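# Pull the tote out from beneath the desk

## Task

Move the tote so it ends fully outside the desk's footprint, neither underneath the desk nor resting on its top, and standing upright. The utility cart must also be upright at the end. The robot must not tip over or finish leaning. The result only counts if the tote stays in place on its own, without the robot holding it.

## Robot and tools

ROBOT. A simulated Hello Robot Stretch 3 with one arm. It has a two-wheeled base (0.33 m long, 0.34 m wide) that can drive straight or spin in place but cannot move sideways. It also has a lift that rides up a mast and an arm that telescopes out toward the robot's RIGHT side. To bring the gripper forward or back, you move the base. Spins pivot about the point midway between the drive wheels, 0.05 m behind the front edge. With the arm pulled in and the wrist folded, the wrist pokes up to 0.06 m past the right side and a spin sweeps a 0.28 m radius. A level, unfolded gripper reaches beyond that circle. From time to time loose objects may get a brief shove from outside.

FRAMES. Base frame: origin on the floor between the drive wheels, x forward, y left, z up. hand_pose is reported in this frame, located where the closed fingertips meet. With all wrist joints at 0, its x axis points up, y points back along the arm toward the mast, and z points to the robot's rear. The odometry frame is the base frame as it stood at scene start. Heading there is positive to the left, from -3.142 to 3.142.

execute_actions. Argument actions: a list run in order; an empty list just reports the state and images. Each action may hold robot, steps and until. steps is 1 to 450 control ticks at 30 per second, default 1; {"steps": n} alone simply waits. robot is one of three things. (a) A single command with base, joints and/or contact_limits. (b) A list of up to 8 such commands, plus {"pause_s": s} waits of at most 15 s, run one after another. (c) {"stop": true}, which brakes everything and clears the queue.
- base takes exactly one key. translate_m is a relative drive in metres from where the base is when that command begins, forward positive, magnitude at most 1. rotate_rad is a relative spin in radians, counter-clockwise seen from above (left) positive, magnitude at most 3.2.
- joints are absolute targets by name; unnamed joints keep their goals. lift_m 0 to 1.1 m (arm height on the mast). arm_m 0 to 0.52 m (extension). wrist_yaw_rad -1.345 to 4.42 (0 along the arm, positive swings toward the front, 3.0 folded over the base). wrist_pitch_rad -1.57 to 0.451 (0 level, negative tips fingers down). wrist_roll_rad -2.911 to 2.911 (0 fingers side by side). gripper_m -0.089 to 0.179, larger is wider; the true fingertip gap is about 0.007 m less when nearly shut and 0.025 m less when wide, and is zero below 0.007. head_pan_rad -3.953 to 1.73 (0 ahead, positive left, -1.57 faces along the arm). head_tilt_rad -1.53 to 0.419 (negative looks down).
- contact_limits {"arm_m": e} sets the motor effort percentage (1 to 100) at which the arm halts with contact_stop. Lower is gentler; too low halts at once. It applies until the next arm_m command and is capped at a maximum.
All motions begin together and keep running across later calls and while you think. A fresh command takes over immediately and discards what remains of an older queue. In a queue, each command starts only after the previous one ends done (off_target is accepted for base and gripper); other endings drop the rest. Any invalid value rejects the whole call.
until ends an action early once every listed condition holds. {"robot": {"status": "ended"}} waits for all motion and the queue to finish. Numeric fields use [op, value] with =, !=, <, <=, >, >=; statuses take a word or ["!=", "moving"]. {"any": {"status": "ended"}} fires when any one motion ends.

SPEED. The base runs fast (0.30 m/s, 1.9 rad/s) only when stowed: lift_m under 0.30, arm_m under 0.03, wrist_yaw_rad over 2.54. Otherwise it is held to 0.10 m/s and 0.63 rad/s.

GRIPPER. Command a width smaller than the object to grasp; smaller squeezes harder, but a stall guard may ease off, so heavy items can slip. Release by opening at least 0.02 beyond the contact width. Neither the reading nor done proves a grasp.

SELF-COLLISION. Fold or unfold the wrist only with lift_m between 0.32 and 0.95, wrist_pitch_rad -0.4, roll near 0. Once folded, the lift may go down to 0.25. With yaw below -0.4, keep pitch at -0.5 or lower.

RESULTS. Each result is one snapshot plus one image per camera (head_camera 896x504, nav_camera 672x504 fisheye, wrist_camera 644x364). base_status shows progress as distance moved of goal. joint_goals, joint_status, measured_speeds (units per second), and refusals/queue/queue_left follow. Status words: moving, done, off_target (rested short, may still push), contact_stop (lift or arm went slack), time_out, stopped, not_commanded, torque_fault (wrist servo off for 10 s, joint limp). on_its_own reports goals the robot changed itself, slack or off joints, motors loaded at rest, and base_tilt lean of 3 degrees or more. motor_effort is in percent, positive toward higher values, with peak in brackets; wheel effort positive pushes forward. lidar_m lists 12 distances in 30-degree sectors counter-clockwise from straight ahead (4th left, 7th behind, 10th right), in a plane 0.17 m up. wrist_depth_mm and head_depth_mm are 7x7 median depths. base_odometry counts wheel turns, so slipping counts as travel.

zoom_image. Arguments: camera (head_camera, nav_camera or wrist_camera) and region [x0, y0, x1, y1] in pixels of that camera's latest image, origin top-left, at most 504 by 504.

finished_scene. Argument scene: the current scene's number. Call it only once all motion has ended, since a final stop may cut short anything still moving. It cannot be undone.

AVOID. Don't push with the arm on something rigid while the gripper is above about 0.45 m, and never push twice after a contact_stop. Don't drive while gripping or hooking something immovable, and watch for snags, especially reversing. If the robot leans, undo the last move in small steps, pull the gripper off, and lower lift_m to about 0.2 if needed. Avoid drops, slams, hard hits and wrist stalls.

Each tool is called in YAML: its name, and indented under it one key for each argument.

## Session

execute_actions:
  actions: []

Scene clock: 0.00 s.
robot.base_odometry: x=+0.000 y=+0.000 heading=+0.000 (m, m, rad; robot's odometry frame)
robot.turned_by_wheels: +0.000 (rad since the last result)
robot.turned_by_imu: +0.000 (rad since the last result)
robot.base_tilt: forward=-0.9 right=+2.3 (deg)
robot.lidar_m: 2.21 2.12 2.17 1.83 1.37 1.46 1.59 1.58 1.75 1.80 1.62 2.13
robot.head_depth_mm: 1726 2585 2753 2708 2797 2789 2138 / 1704 2546 2998 3029 2986 2895 2182 / 1718 2541 2835 2851 2807 2782 2159 / 1634 2499 2775 2707 2426 2628 2129 / 1544 2485 2610 2542 2519 2532 2186 / 1529 2456 2476 2475 2448 2436 2198 / 1527 2358 2401 2391 2354 2352 2085
robot.base_status: not_commanded
robot.joint_positions: lift_m=+0.574 arm_m=+0.003 wrist_yaw_rad=+2.980 wrist_pitch_rad=-0.439 wrist_roll_rad=-0.019 gripper_m=+0.037 head_pan_rad=+0.018 head_tilt_rad=-0.009
robot.joint_goals: lift_m=+0.574 arm_m=+0.003 wrist_yaw_rad=+2.980 wrist_pitch_rad=-0.439 wrist_roll_rad=-0.019 gripper_m=+0.037 head_pan_rad=+0.018 head_tilt_rad=-0.009
robot.joint_status: lift_m=not_commanded arm_m=not_commanded wrist_yaw_rad=not_commanded wrist_pitch_rad=not_commanded wrist_roll_rad=not_commanded gripper_m=not_commanded head_pan_rad=not_commanded head_tilt_rad=not_commanded
robot.measured_speeds: translate_m=+0.000 rotate_rad=+0.000 lift_m=+0.000 arm_m=+0.000 wrist_yaw_rad=+0.000 wrist_pitch_rad=+0.000 wrist_roll_rad=+0.000 head_pan_rad=+0.000 head_tilt_rad=+0.000
robot: refusals=0 queue=idle queue_left=0
robot.motor_effort: left_wheel=+0 right_wheel=+0 lift_m=+34 arm_m=+0 wrist_yaw_rad=+0 wrist_pitch_rad=+6 wrist_roll_rad=-1 gripper_m=+0 head_pan_rad=+0 head_tilt_rad=+2 (%)
robot.hand_pose: x=+0.0143 y=+0.0710 z=+0.5816 quat_wxyz=(+0.208, +0.693, +0.100, +0.682) (m; robot's base frame)
robot.wrist_depth_mm: - - - - - - - / - - - - - - - / - - - - - - - / - - - - - - - / - 976 - 978 - 956 994 / 831 820 - 823 800 843 838 / 724 720 - 727 719 724 719
pictures: head_camera (sideways: a quarter turn clockwise sets it upright), nav_camera (sideways: a quarter turn counterclockwise sets it upright), wrist_camera
Images, in order (width x height): head_camera 896x504, nav_camera 672x504, wrist_camera 644x364.

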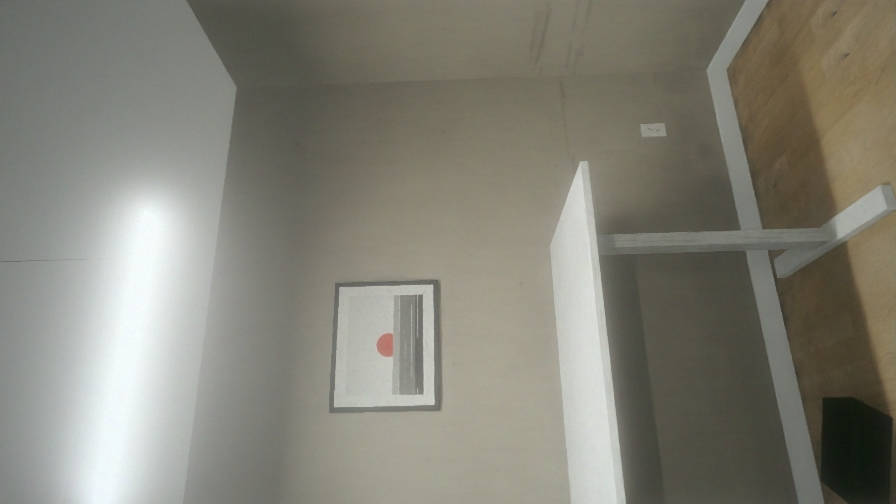

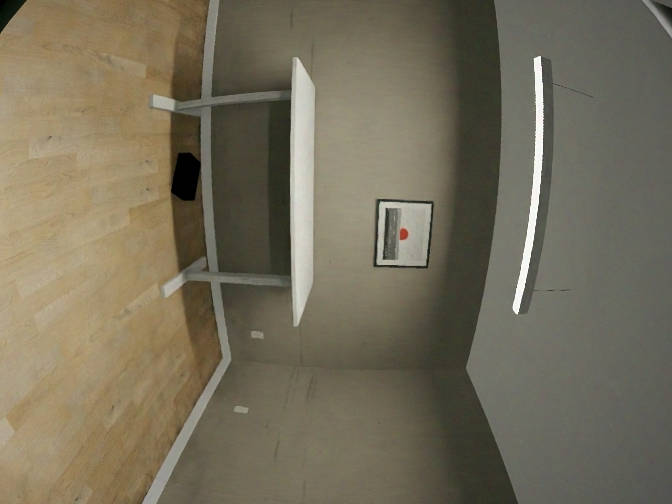

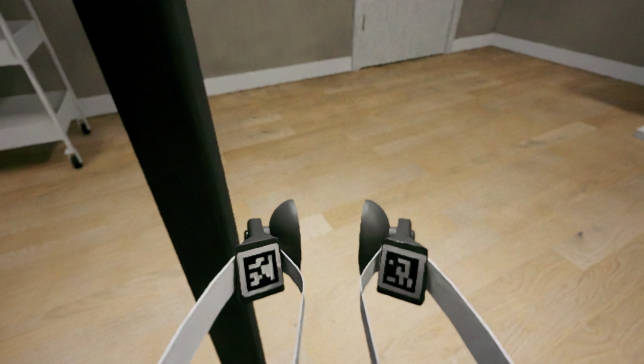

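zoom_image:
  camera: "head_camera"
  region: [740, 160, 896, 504]

zoom_image:
  camera: "nav_camera"
  region: [120, 40, 340, 340]

Region (740, 160, 896, 504) of head_camera's 896x504 image, scaled by 1.465, with more detail than that image has; it fills the left 229 columns of this view, and the rest is white.

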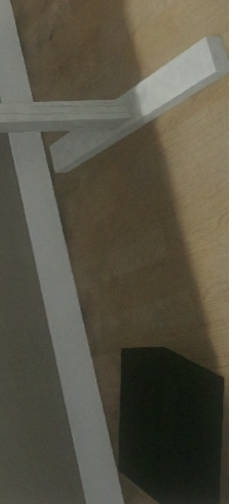

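Region (120, 40, 340, 340) of nav_camera's 672x504 image, scaled by 1.680, with more detail than that image has; it fills the left 370 columns of this view, and the rest is white.

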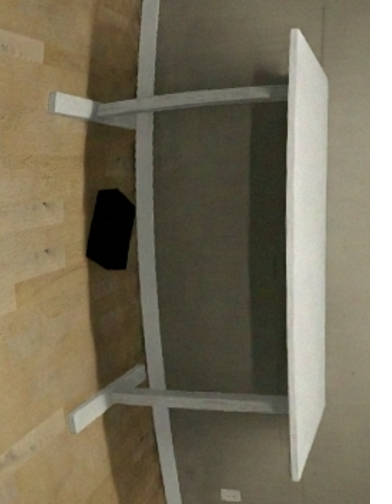

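execute_actions:
  actions:
    - {"robot": {"joints": {"lift_m": 0.285, "wrist_pitch_rad": -0.4, "wrist_yaw_rad": 3.0, "head_tilt_rad": -1.0, "head_pan_rad": 0.0}, "base": {"rotate_rad": 0.36}}, "steps": 150, "until": {"robot": {"base_status": "done"}}}
    - {"robot": {"base": {"translate_m": 1.0}}, "steps": 150, "until": {"robot": {"lift_m": ["<", 0.294]}}}
    - {"robot": {"base": {"translate_m": 1.0}}, "steps": 200, "until": {"robot": {"x": [">", 0.45]}}}
    - {"robot": {"base": {"translate_m": 0.915}}, "steps": 450, "until": {"robot": {"status": "ended"}}}

Scene clock: 119.67 s.
robot.base_odometry: x=+1.312 y=+0.494 heading=+0.360 (m, m, rad; robot's odometry frame)
robot.turned_by_wheels: +0.360 (rad since the last result)
robot.turned_by_imu: +0.371 (rad since the last result)
robot.base_tilt: forward=-1.0 right=+2.3 (deg)
robot.lidar_m: 1.15 0.77 1.69 1.76 1.87 2.14 2.96 2.63 2.02 1.96 1.08 1.18
robot.head_depth_mm: 734 574 472 1551 1358 1222 1078 / 730 573 472 1535 1362 1211 1100 / 728 572 469 1504 1353 1210 1081 / 725 568 468 1502 1365 1210 1088 / 719 567 467 1531 1360 1211 1089 / 718 565 465 1517 1337 1197 1076 / 715 563 464 1200 1327 1199 1072
robot.base_status: done (translate_m +0.9150 of +0.9150)
robot.joint_positions: lift_m=+0.285 arm_m=+0.003 wrist_yaw_rad=+2.999 wrist_pitch_rad=-0.422 wrist_roll_rad=-0.019 gripper_m=+0.037 head_pan_rad=+0.007 head_tilt_rad=-0.989
robot.joint_goals: lift_m=+0.285 arm_m=+0.003 wrist_yaw_rad=+3.000 wrist_pitch_rad=-0.400 wrist_roll_rad=-0.019 gripper_m=+0.037 head_pan_rad=+0.000 head_tilt_rad=-1.000
robot.joint_status: lift_m=done arm_m=not_commanded wrist_yaw_rad=done wrist_pitch_rad=done wrist_roll_rad=not_commanded gripper_m=not_commanded head_pan_rad=done head_tilt_rad=done
robot.measured_speeds: translate_m=+0.000 rotate_rad=+0.000 lift_m=+0.000 arm_m=+0.000 wrist_yaw_rad=+0.000 wrist_pitch_rad=+0.000 wrist_roll_rad=+0.000 head_pan_rad=+0.000 head_tilt_rad=+0.000
robot: refusals=0 queue=done queue_left=0
robot.motor_effort: left_wheel=-1(9) right_wheel=+1(9) lift_m=+31(34) arm_m=+0(0) wrist_yaw_rad=+1(2) wrist_pitch_rad=+10(10) wrist_roll_rad=+0(1) gripper_m=+0(1) head_pan_rad=-2(4) head_tilt_rad=-6(43) (%)
robot.hand_pose: x=+0.0105 y=+0.0739 z=+0.2970 quat_wxyz=(+0.196, +0.693, +0.101, +0.686) (m; robot's base frame)
robot.wrist_depth_mm: - - - - - - - / - - - - - - - / 932 931 929 934 938 941 934 / 732 721 720 714 718 722 724 / 591 585 - 586 607 581 577 / 501 514 - - 485 493 495 / 446 - - - 428 429 432
pictures: head_camera (sideways: a quarter turn clockwise sets it upright), nav_camera (sideways: a quarter turn counterclockwise sets it upright), wrist_camera
Images, in order (width x height): head_camera 896x504, nav_camera 672x504, wrist_camera 644x364.

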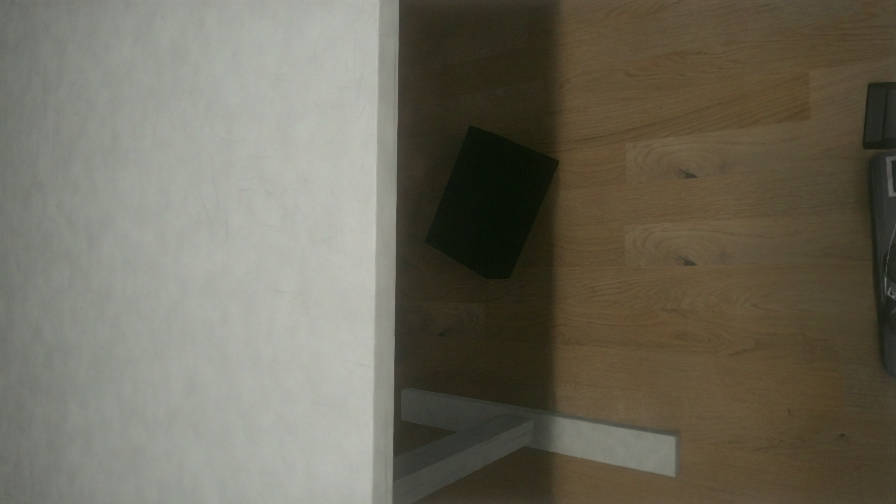

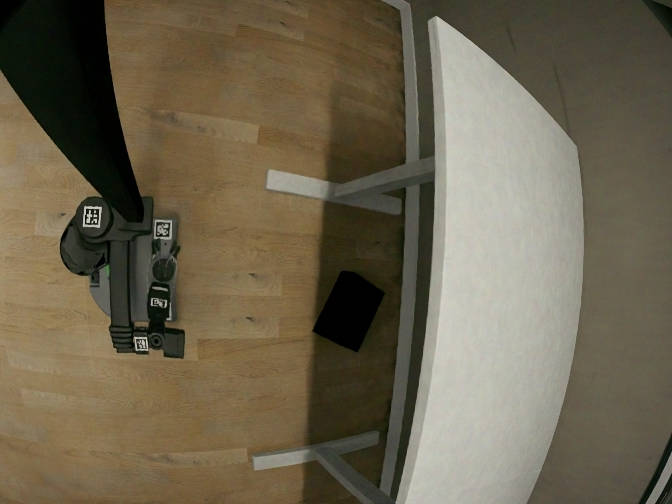

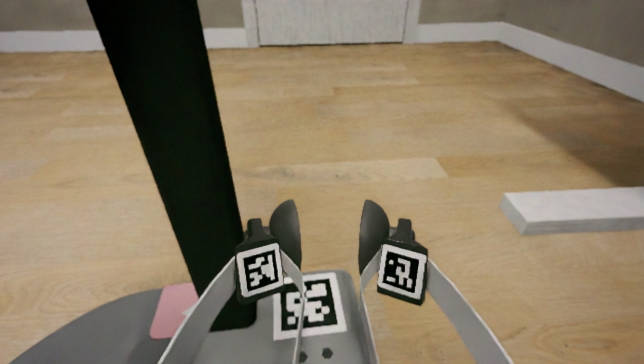

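zoom_image:
  camera: "head_camera"
  region: [400, 110, 580, 290]

zoom_image:
  camera: "head_camera"
  region: [796, 60, 896, 400]

Region (400, 110, 580, 290) of head_camera's 896x504 image, scaled by 2.800, with more detail than that image has.

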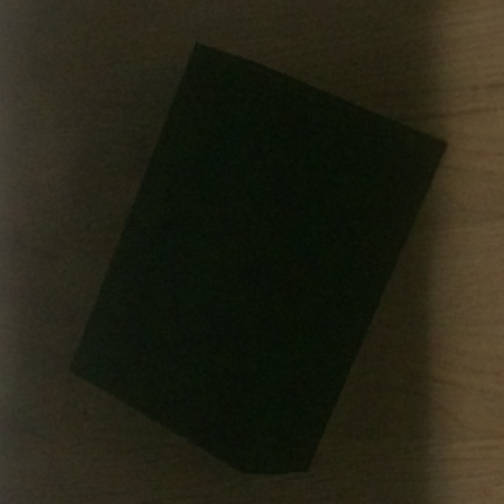

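Region (796, 60, 896, 400) of head_camera's 896x504 image, scaled by 1.482, with more detail than that image has; it fills the left 148 columns of this view, and the rest is white.

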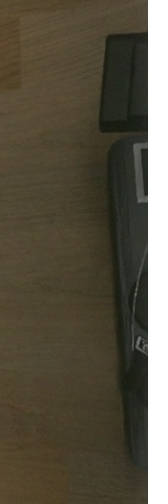

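execute_actions:
  actions:
    - {"robot": {"base": {"rotate_rad": 1.37}, "joints": {"lift_m": 0.335, "arm_m": 0.515, "wrist_roll_rad": 0.0, "head_pan_rad": -1.5, "head_tilt_rad": -1.15}}, "steps": 90, "until": {"robot": {"lift_m": [">", 0.322]}}}
    - {"robot": {"joints": {"wrist_yaw_rad": 0.0}}, "steps": 150, "until": {"robot": {"wrist_yaw_rad": ["<", 1.3]}}}
    - {"robot": {"joints": {"wrist_pitch_rad": -1.0, "lift_m": 0.255, "gripper_m": 0.12}}, "steps": 450, "until": {"robot": {"status": "ended"}}}

Scene clock: 179.27 s.
robot.base_odometry: x=+1.312 y=+0.494 heading=+1.730 (m, m, rad; robot's odometry frame)
robot.turned_by_wheels: +1.370 (rad since the last result)
robot.turned_by_imu: +1.368 (rad since the last result)
robot.base_tilt: forward=-0.9 right=+2.3 (deg)
robot.lidar_m: 1.77 1.76 2.15 2.97 2.97 2.16 1.96 1.97 1.08 1.15 0.77 1.42
robot.head_depth_mm: 535 460 1582 1443 1295 1186 1098 / 532 458 1584 1440 1302 1191 - / 529 456 1601 1407 1308 - - / 527 454 1532 1410 1288 1213 - / 524 454 1528 1414 1282 1168 1078 / 522 451 1535 1427 1280 1161 1075 / 521 449 1493 1355 1258 1164 1071
robot.base_status: done (rotate_rad +1.3700 of +1.3700)
robot.joint_positions: lift_m=+0.255 arm_m=+0.515 wrist_yaw_rad=+0.000 wrist_pitch_rad=-1.003 wrist_roll_rad=-0.003 gripper_m=+0.120 head_pan_rad=-1.493 head_tilt_rad=-1.136
robot.joint_goals: lift_m=+0.255 arm_m=+0.515 wrist_yaw_rad=+0.000 wrist_pitch_rad=-1.000 wrist_roll_rad=+0.000 gripper_m=+0.120 head_pan_rad=-1.500 head_tilt_rad=-1.150
robot.joint_status: lift_m=done arm_m=done wrist_yaw_rad=done wrist_pitch_rad=done wrist_roll_rad=done gripper_m=done head_pan_rad=done head_tilt_rad=done
robot.measured_speeds: translate_m=+0.000 rotate_rad=+0.000 lift_m=+0.000 arm_m=+0.000 wrist_yaw_rad=+0.000 wrist_pitch_rad=+0.000 wrist_roll_rad=+0.000 head_pan_rad=+0.000 head_tilt_rad=+0.000
robot: refusals=0 queue=done queue_left=0
robot.motor_effort: left_wheel=+0(9) right_wheel=+1(8) lift_m=+31(40) arm_m=+3(3) wrist_yaw_rad=+0(2) wrist_pitch_rad=+2(12) wrist_roll_rad=+1(2) gripper_m=+0(81) head_pan_rad=-3(31) head_tilt_rad=-6(21) (%)
robot.hand_pose: x=-0.0216 y=-0.7772 z=+0.1649 quat_wxyz=(+0.621, +0.341, -0.619, -0.340) (m; robot's base frame)
robot.wrist_depth_mm: 434 439 437 435 433 429 427 / 411 408 318 401 407 398 397 / 381 376 358 338 302 376 376 / 358 306 352 351 346 312 352 / 338 270 331 330 331 268 329 / 318 256 312 312 312 - 312 / 303 302 294 297 297 258 296
pictures: head_camera (sideways: a quarter turn clockwise sets it upright), nav_camera (sideways: a quarter turn counterclockwise sets it upright), wrist_camera
Images, in order (width x height): head_camera 896x504, nav_camera 672x504, wrist_camera 644x364.

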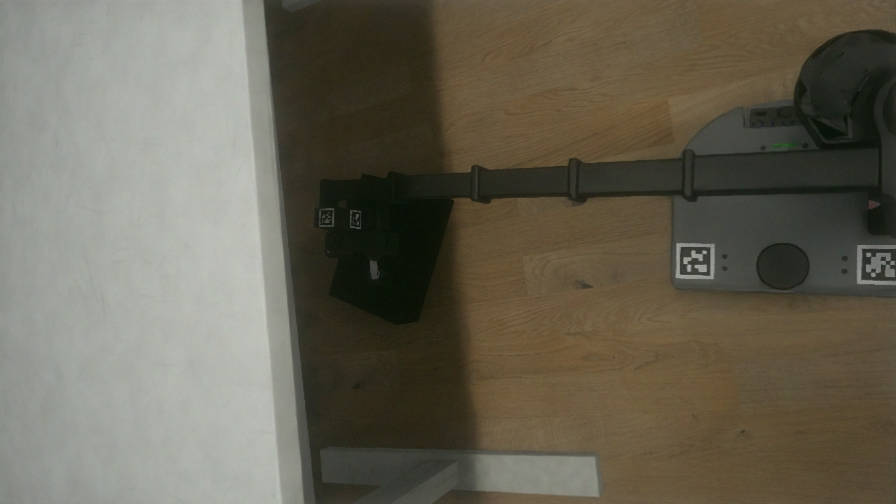

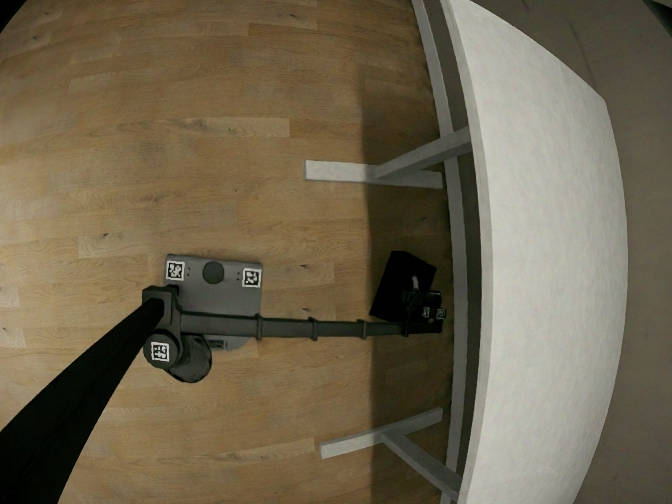

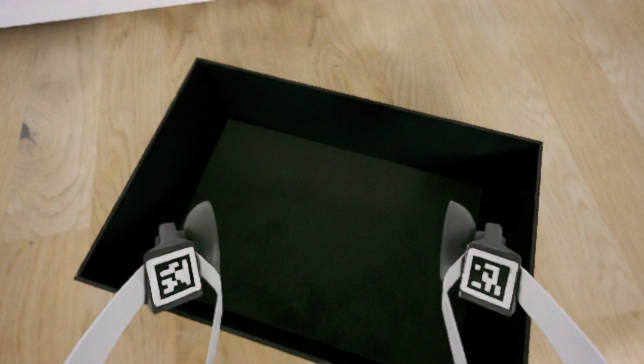

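execute_actions:
  actions:
    - {"robot": {"joints": {"lift_m": 0.145, "wrist_pitch_rad": -0.97, "arm_m": 0.52}}, "steps": 150, "until": {"robot": {"lift_m": ["<", 0.149]}}}
    - {"robot": {"joints": {"wrist_pitch_rad": -1.35, "arm_m": 0.22, "head_tilt_rad": -1.3}}, "steps": 150, "until": {"robot": {"arm_m": ["<", 0.42]}}}
    - {"robot": {"base": {"rotate_rad": -1.65}}, "steps": 450, "until": {"robot": {"status": "ended"}}}

Scene clock: 204.20 s.
robot.base_odometry: x=+1.312 y=+0.494 heading=+0.080 (m, m, rad; robot's odometry frame)
robot.turned_by_wheels: -1.650 (rad since the last result)
robot.turned_by_imu: -1.633 (rad since the last result)
robot.base_tilt: forward=-0.9 right=+2.3 (deg)
robot.lidar_m: 1.15 0.77 1.35 1.76 1.77 2.10 2.96 2.96 2.21 1.96 1.96 1.08
robot.head_depth_mm: 1722 1577 1459 1346 1255 1174 1111 / 1714 1560 1458 1341 1261 1191 1101 / 1689 1555 1436 1344 1269 - - / 1682 1565 1437 1325 1273 - 1092 / 1678 1544 1427 1315 1241 1165 1100 / 1676 1535 1425 1330 1243 1161 1098 / 1664 1529 1419 1325 1233 1157 1088
robot.base_status: done (rotate_rad -1.6499 of -1.6500)
robot.joint_positions: lift_m=+0.145 arm_m=+0.220 wrist_yaw_rad=+0.003 wrist_pitch_rad=-1.346 wrist_roll_rad=-0.001 gripper_m=+0.120 head_pan_rad=-1.493 head_tilt_rad=-1.284
robot.joint_goals: lift_m=+0.145 arm_m=+0.220 wrist_yaw_rad=+0.000 wrist_pitch_rad=-1.350 wrist_roll_rad=+0.000 gripper_m=+0.120 head_pan_rad=-1.500 head_tilt_rad=-1.300
robot.joint_status: lift_m=done arm_m=done wrist_yaw_rad=done wrist_pitch_rad=done wrist_roll_rad=done gripper_m=done head_pan_rad=done head_tilt_rad=done
robot.measured_speeds: translate_m=+0.000 rotate_rad=+0.000 lift_m=+0.000 arm_m=+0.000 wrist_yaw_rad=+0.000 wrist_pitch_rad=+0.000 wrist_roll_rad=+0.000 head_pan_rad=+0.000 head_tilt_rad=+0.000
robot: refusals=0 queue=done queue_left=0
robot.motor_effort: left_wheel=+2(11) right_wheel=-4(18) lift_m=+31(33) arm_m=-2(3) wrist_yaw_rad=-4(5) wrist_pitch_rad=-1(20) wrist_roll_rad=+0(7) gripper_m=+1(2) head_pan_rad=-2(2) head_tilt_rad=-7(20) (%)
robot.hand_pose: x=-0.0215 y=-0.3988 z=+0.0287 quat_wxyz=(+0.554, +0.442, -0.552, -0.440) (m; robot's base frame)
robot.wrist_depth_mm: 121 143 188 128 199 199 199 / 135 167 196 188 114 198 198 / 156 196 196 196 141 197 197 / 185 195 195 194 194 117 196 / 194 194 194 193 193 141 113 / 194 194 193 192 192 - 106 / 193 193 193 192 169 121 194
pictures: head_camera (sideways: a quarter turn clockwise sets it upright), nav_camera (sideways: a quarter turn counterclockwise sets it upright), wrist_camera
Images, in order (width x height): head_camera 896x504, nav_camera 672x504, wrist_camera 644x364.

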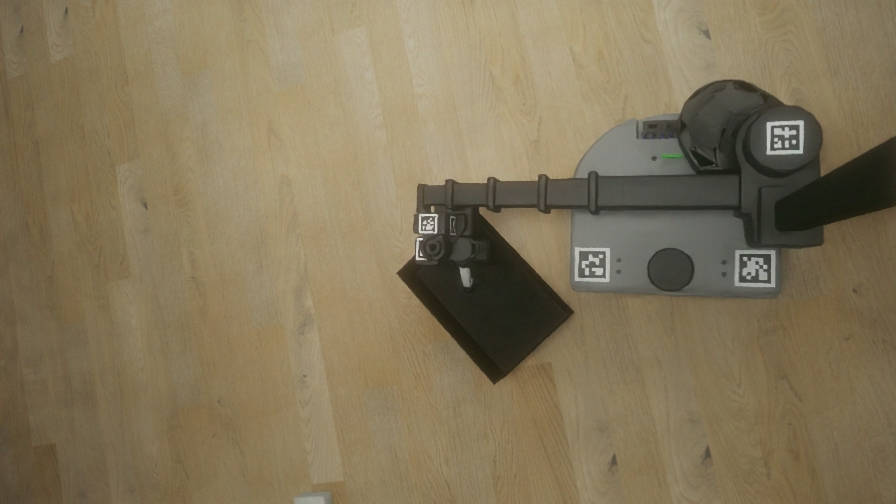

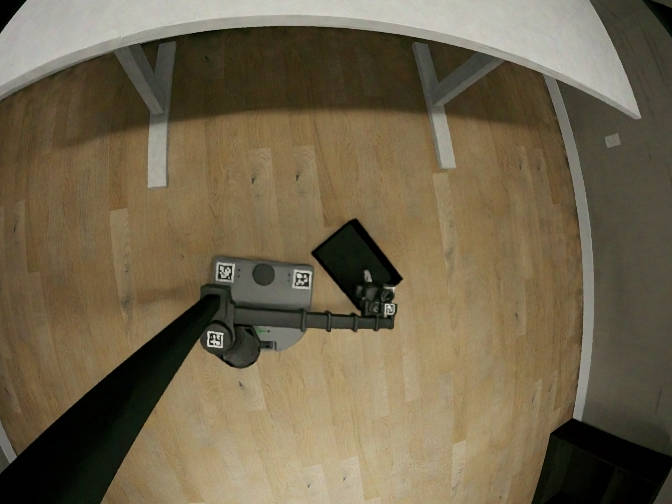

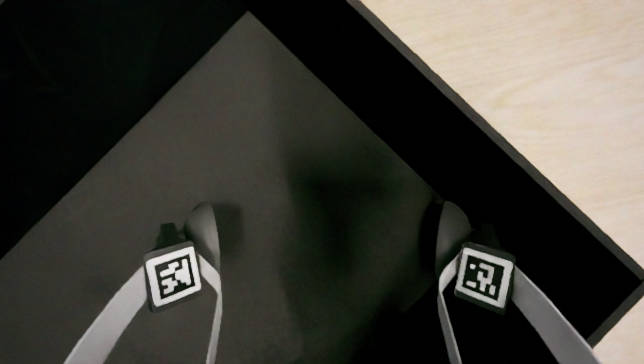

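execute_actions:
  actions:
    - {"robot": {"joints": {"lift_m": 0.245, "gripper_m": 0.06}}, "steps": 450, "until": {"robot": {"status": "ended"}}}

Scene clock: 211.97 s.
robot.base_odometry: x=+1.312 y=+0.494 heading=+0.080 (m, m, rad; robot's odometry frame)
robot.turned_by_wheels: +0.000 (rad since the last result)
robot.turned_by_imu: +0.001 (rad since the last result)
robot.base_tilt: forward=-0.9 right=+2.3 (deg)
robot.lidar_m: 1.15 0.77 1.35 1.76 1.77 2.10 2.97 2.96 2.20 1.96 1.96 1.08
robot.head_depth_mm: 1719 1568 1446 1352 1263 1185 1111 / 1705 1569 1456 1355 1258 - 1089 / 1694 1562 1444 1329 1272 - - / 1691 1554 1444 1311 1263 - 1093 / 1673 1547 1437 1309 1239 1166 1093 / 1681 1546 1431 1320 1237 1165 1091 / 1662 1525 1419 1322 1234 1162 1092
robot.base_status: done (rotate_rad -1.6499 of -1.6500)
robot.joint_positions: lift_m=+0.245 arm_m=+0.220 wrist_yaw_rad=+0.002 wrist_pitch_rad=-1.347 wrist_roll_rad=-0.001 gripper_m=+0.060 head_pan_rad=-1.493 head_tilt_rad=-1.284
robot.joint_goals: lift_m=+0.245 arm_m=+0.220 wrist_yaw_rad=+0.000 wrist_pitch_rad=-1.350 wrist_roll_rad=+0.000 gripper_m=+0.060 head_pan_rad=-1.500 head_tilt_rad=-1.300
robot.joint_status: lift_m=done arm_m=done wrist_yaw_rad=done wrist_pitch_rad=done wrist_roll_rad=done gripper_m=done head_pan_rad=done head_tilt_rad=done
robot.measured_speeds: translate_m=+0.000 rotate_rad=+0.000 lift_m=+0.000 arm_m=+0.000 wrist_yaw_rad=+0.000 wrist_pitch_rad=+0.000 wrist_roll_rad=+0.000 head_pan_rad=+0.000 head_tilt_rad=+0.000
robot: refusals=0 queue=done queue_left=0
robot.motor_effort: left_wheel=+2(2) right_wheel=-3(4) lift_m=+38(39) arm_m=-2(2) wrist_yaw_rad=-1(2) wrist_pitch_rad=-1(1) wrist_roll_rad=+0(1) gripper_m=+0(81) head_pan_rad=-3(3) head_tilt_rad=-7(7) (%)
robot.hand_pose: x=-0.0216 y=-0.3986 z=+0.1284 quat_wxyz=(+0.553, +0.442, -0.552, -0.441) (m; robot's base frame)
robot.wrist_depth_mm: 303 302 301 302 301 301 298 / 302 300 248 297 299 298 297 / 300 238 295 296 296 298 298 / 299 256 295 295 294 296 295 / 231 293 294 294 263 296 296 / 288 295 292 291 258 295 293 / 278 292 292 271 296 293 292
pictures: head_camera (sideways: a quarter turn clockwise sets it upright), nav_camera (sideways: a quarter turn counterclockwise sets it upright), wrist_camera
Images, in order (width x height): head_camera 896x504, nav_camera 672x504, wrist_camera 644x364.

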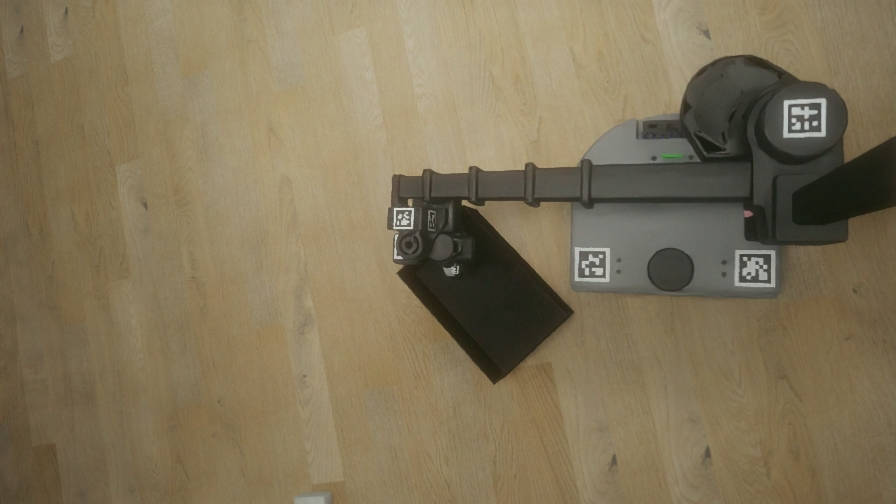

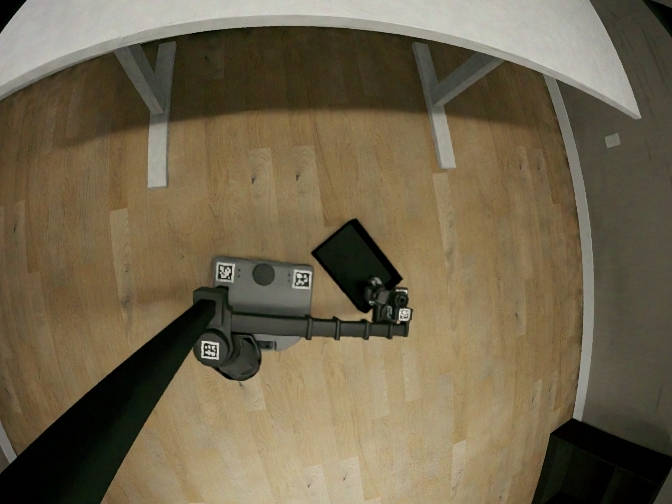

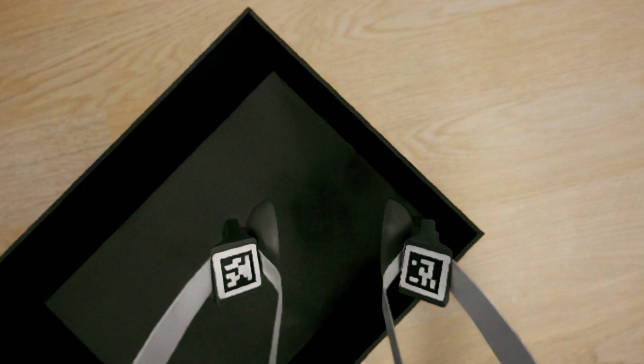

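The tote is upright, clear of the desk, and the robot is no longer touching it.

finished_scene:
  scene: 2

The scene is finished: the task was done.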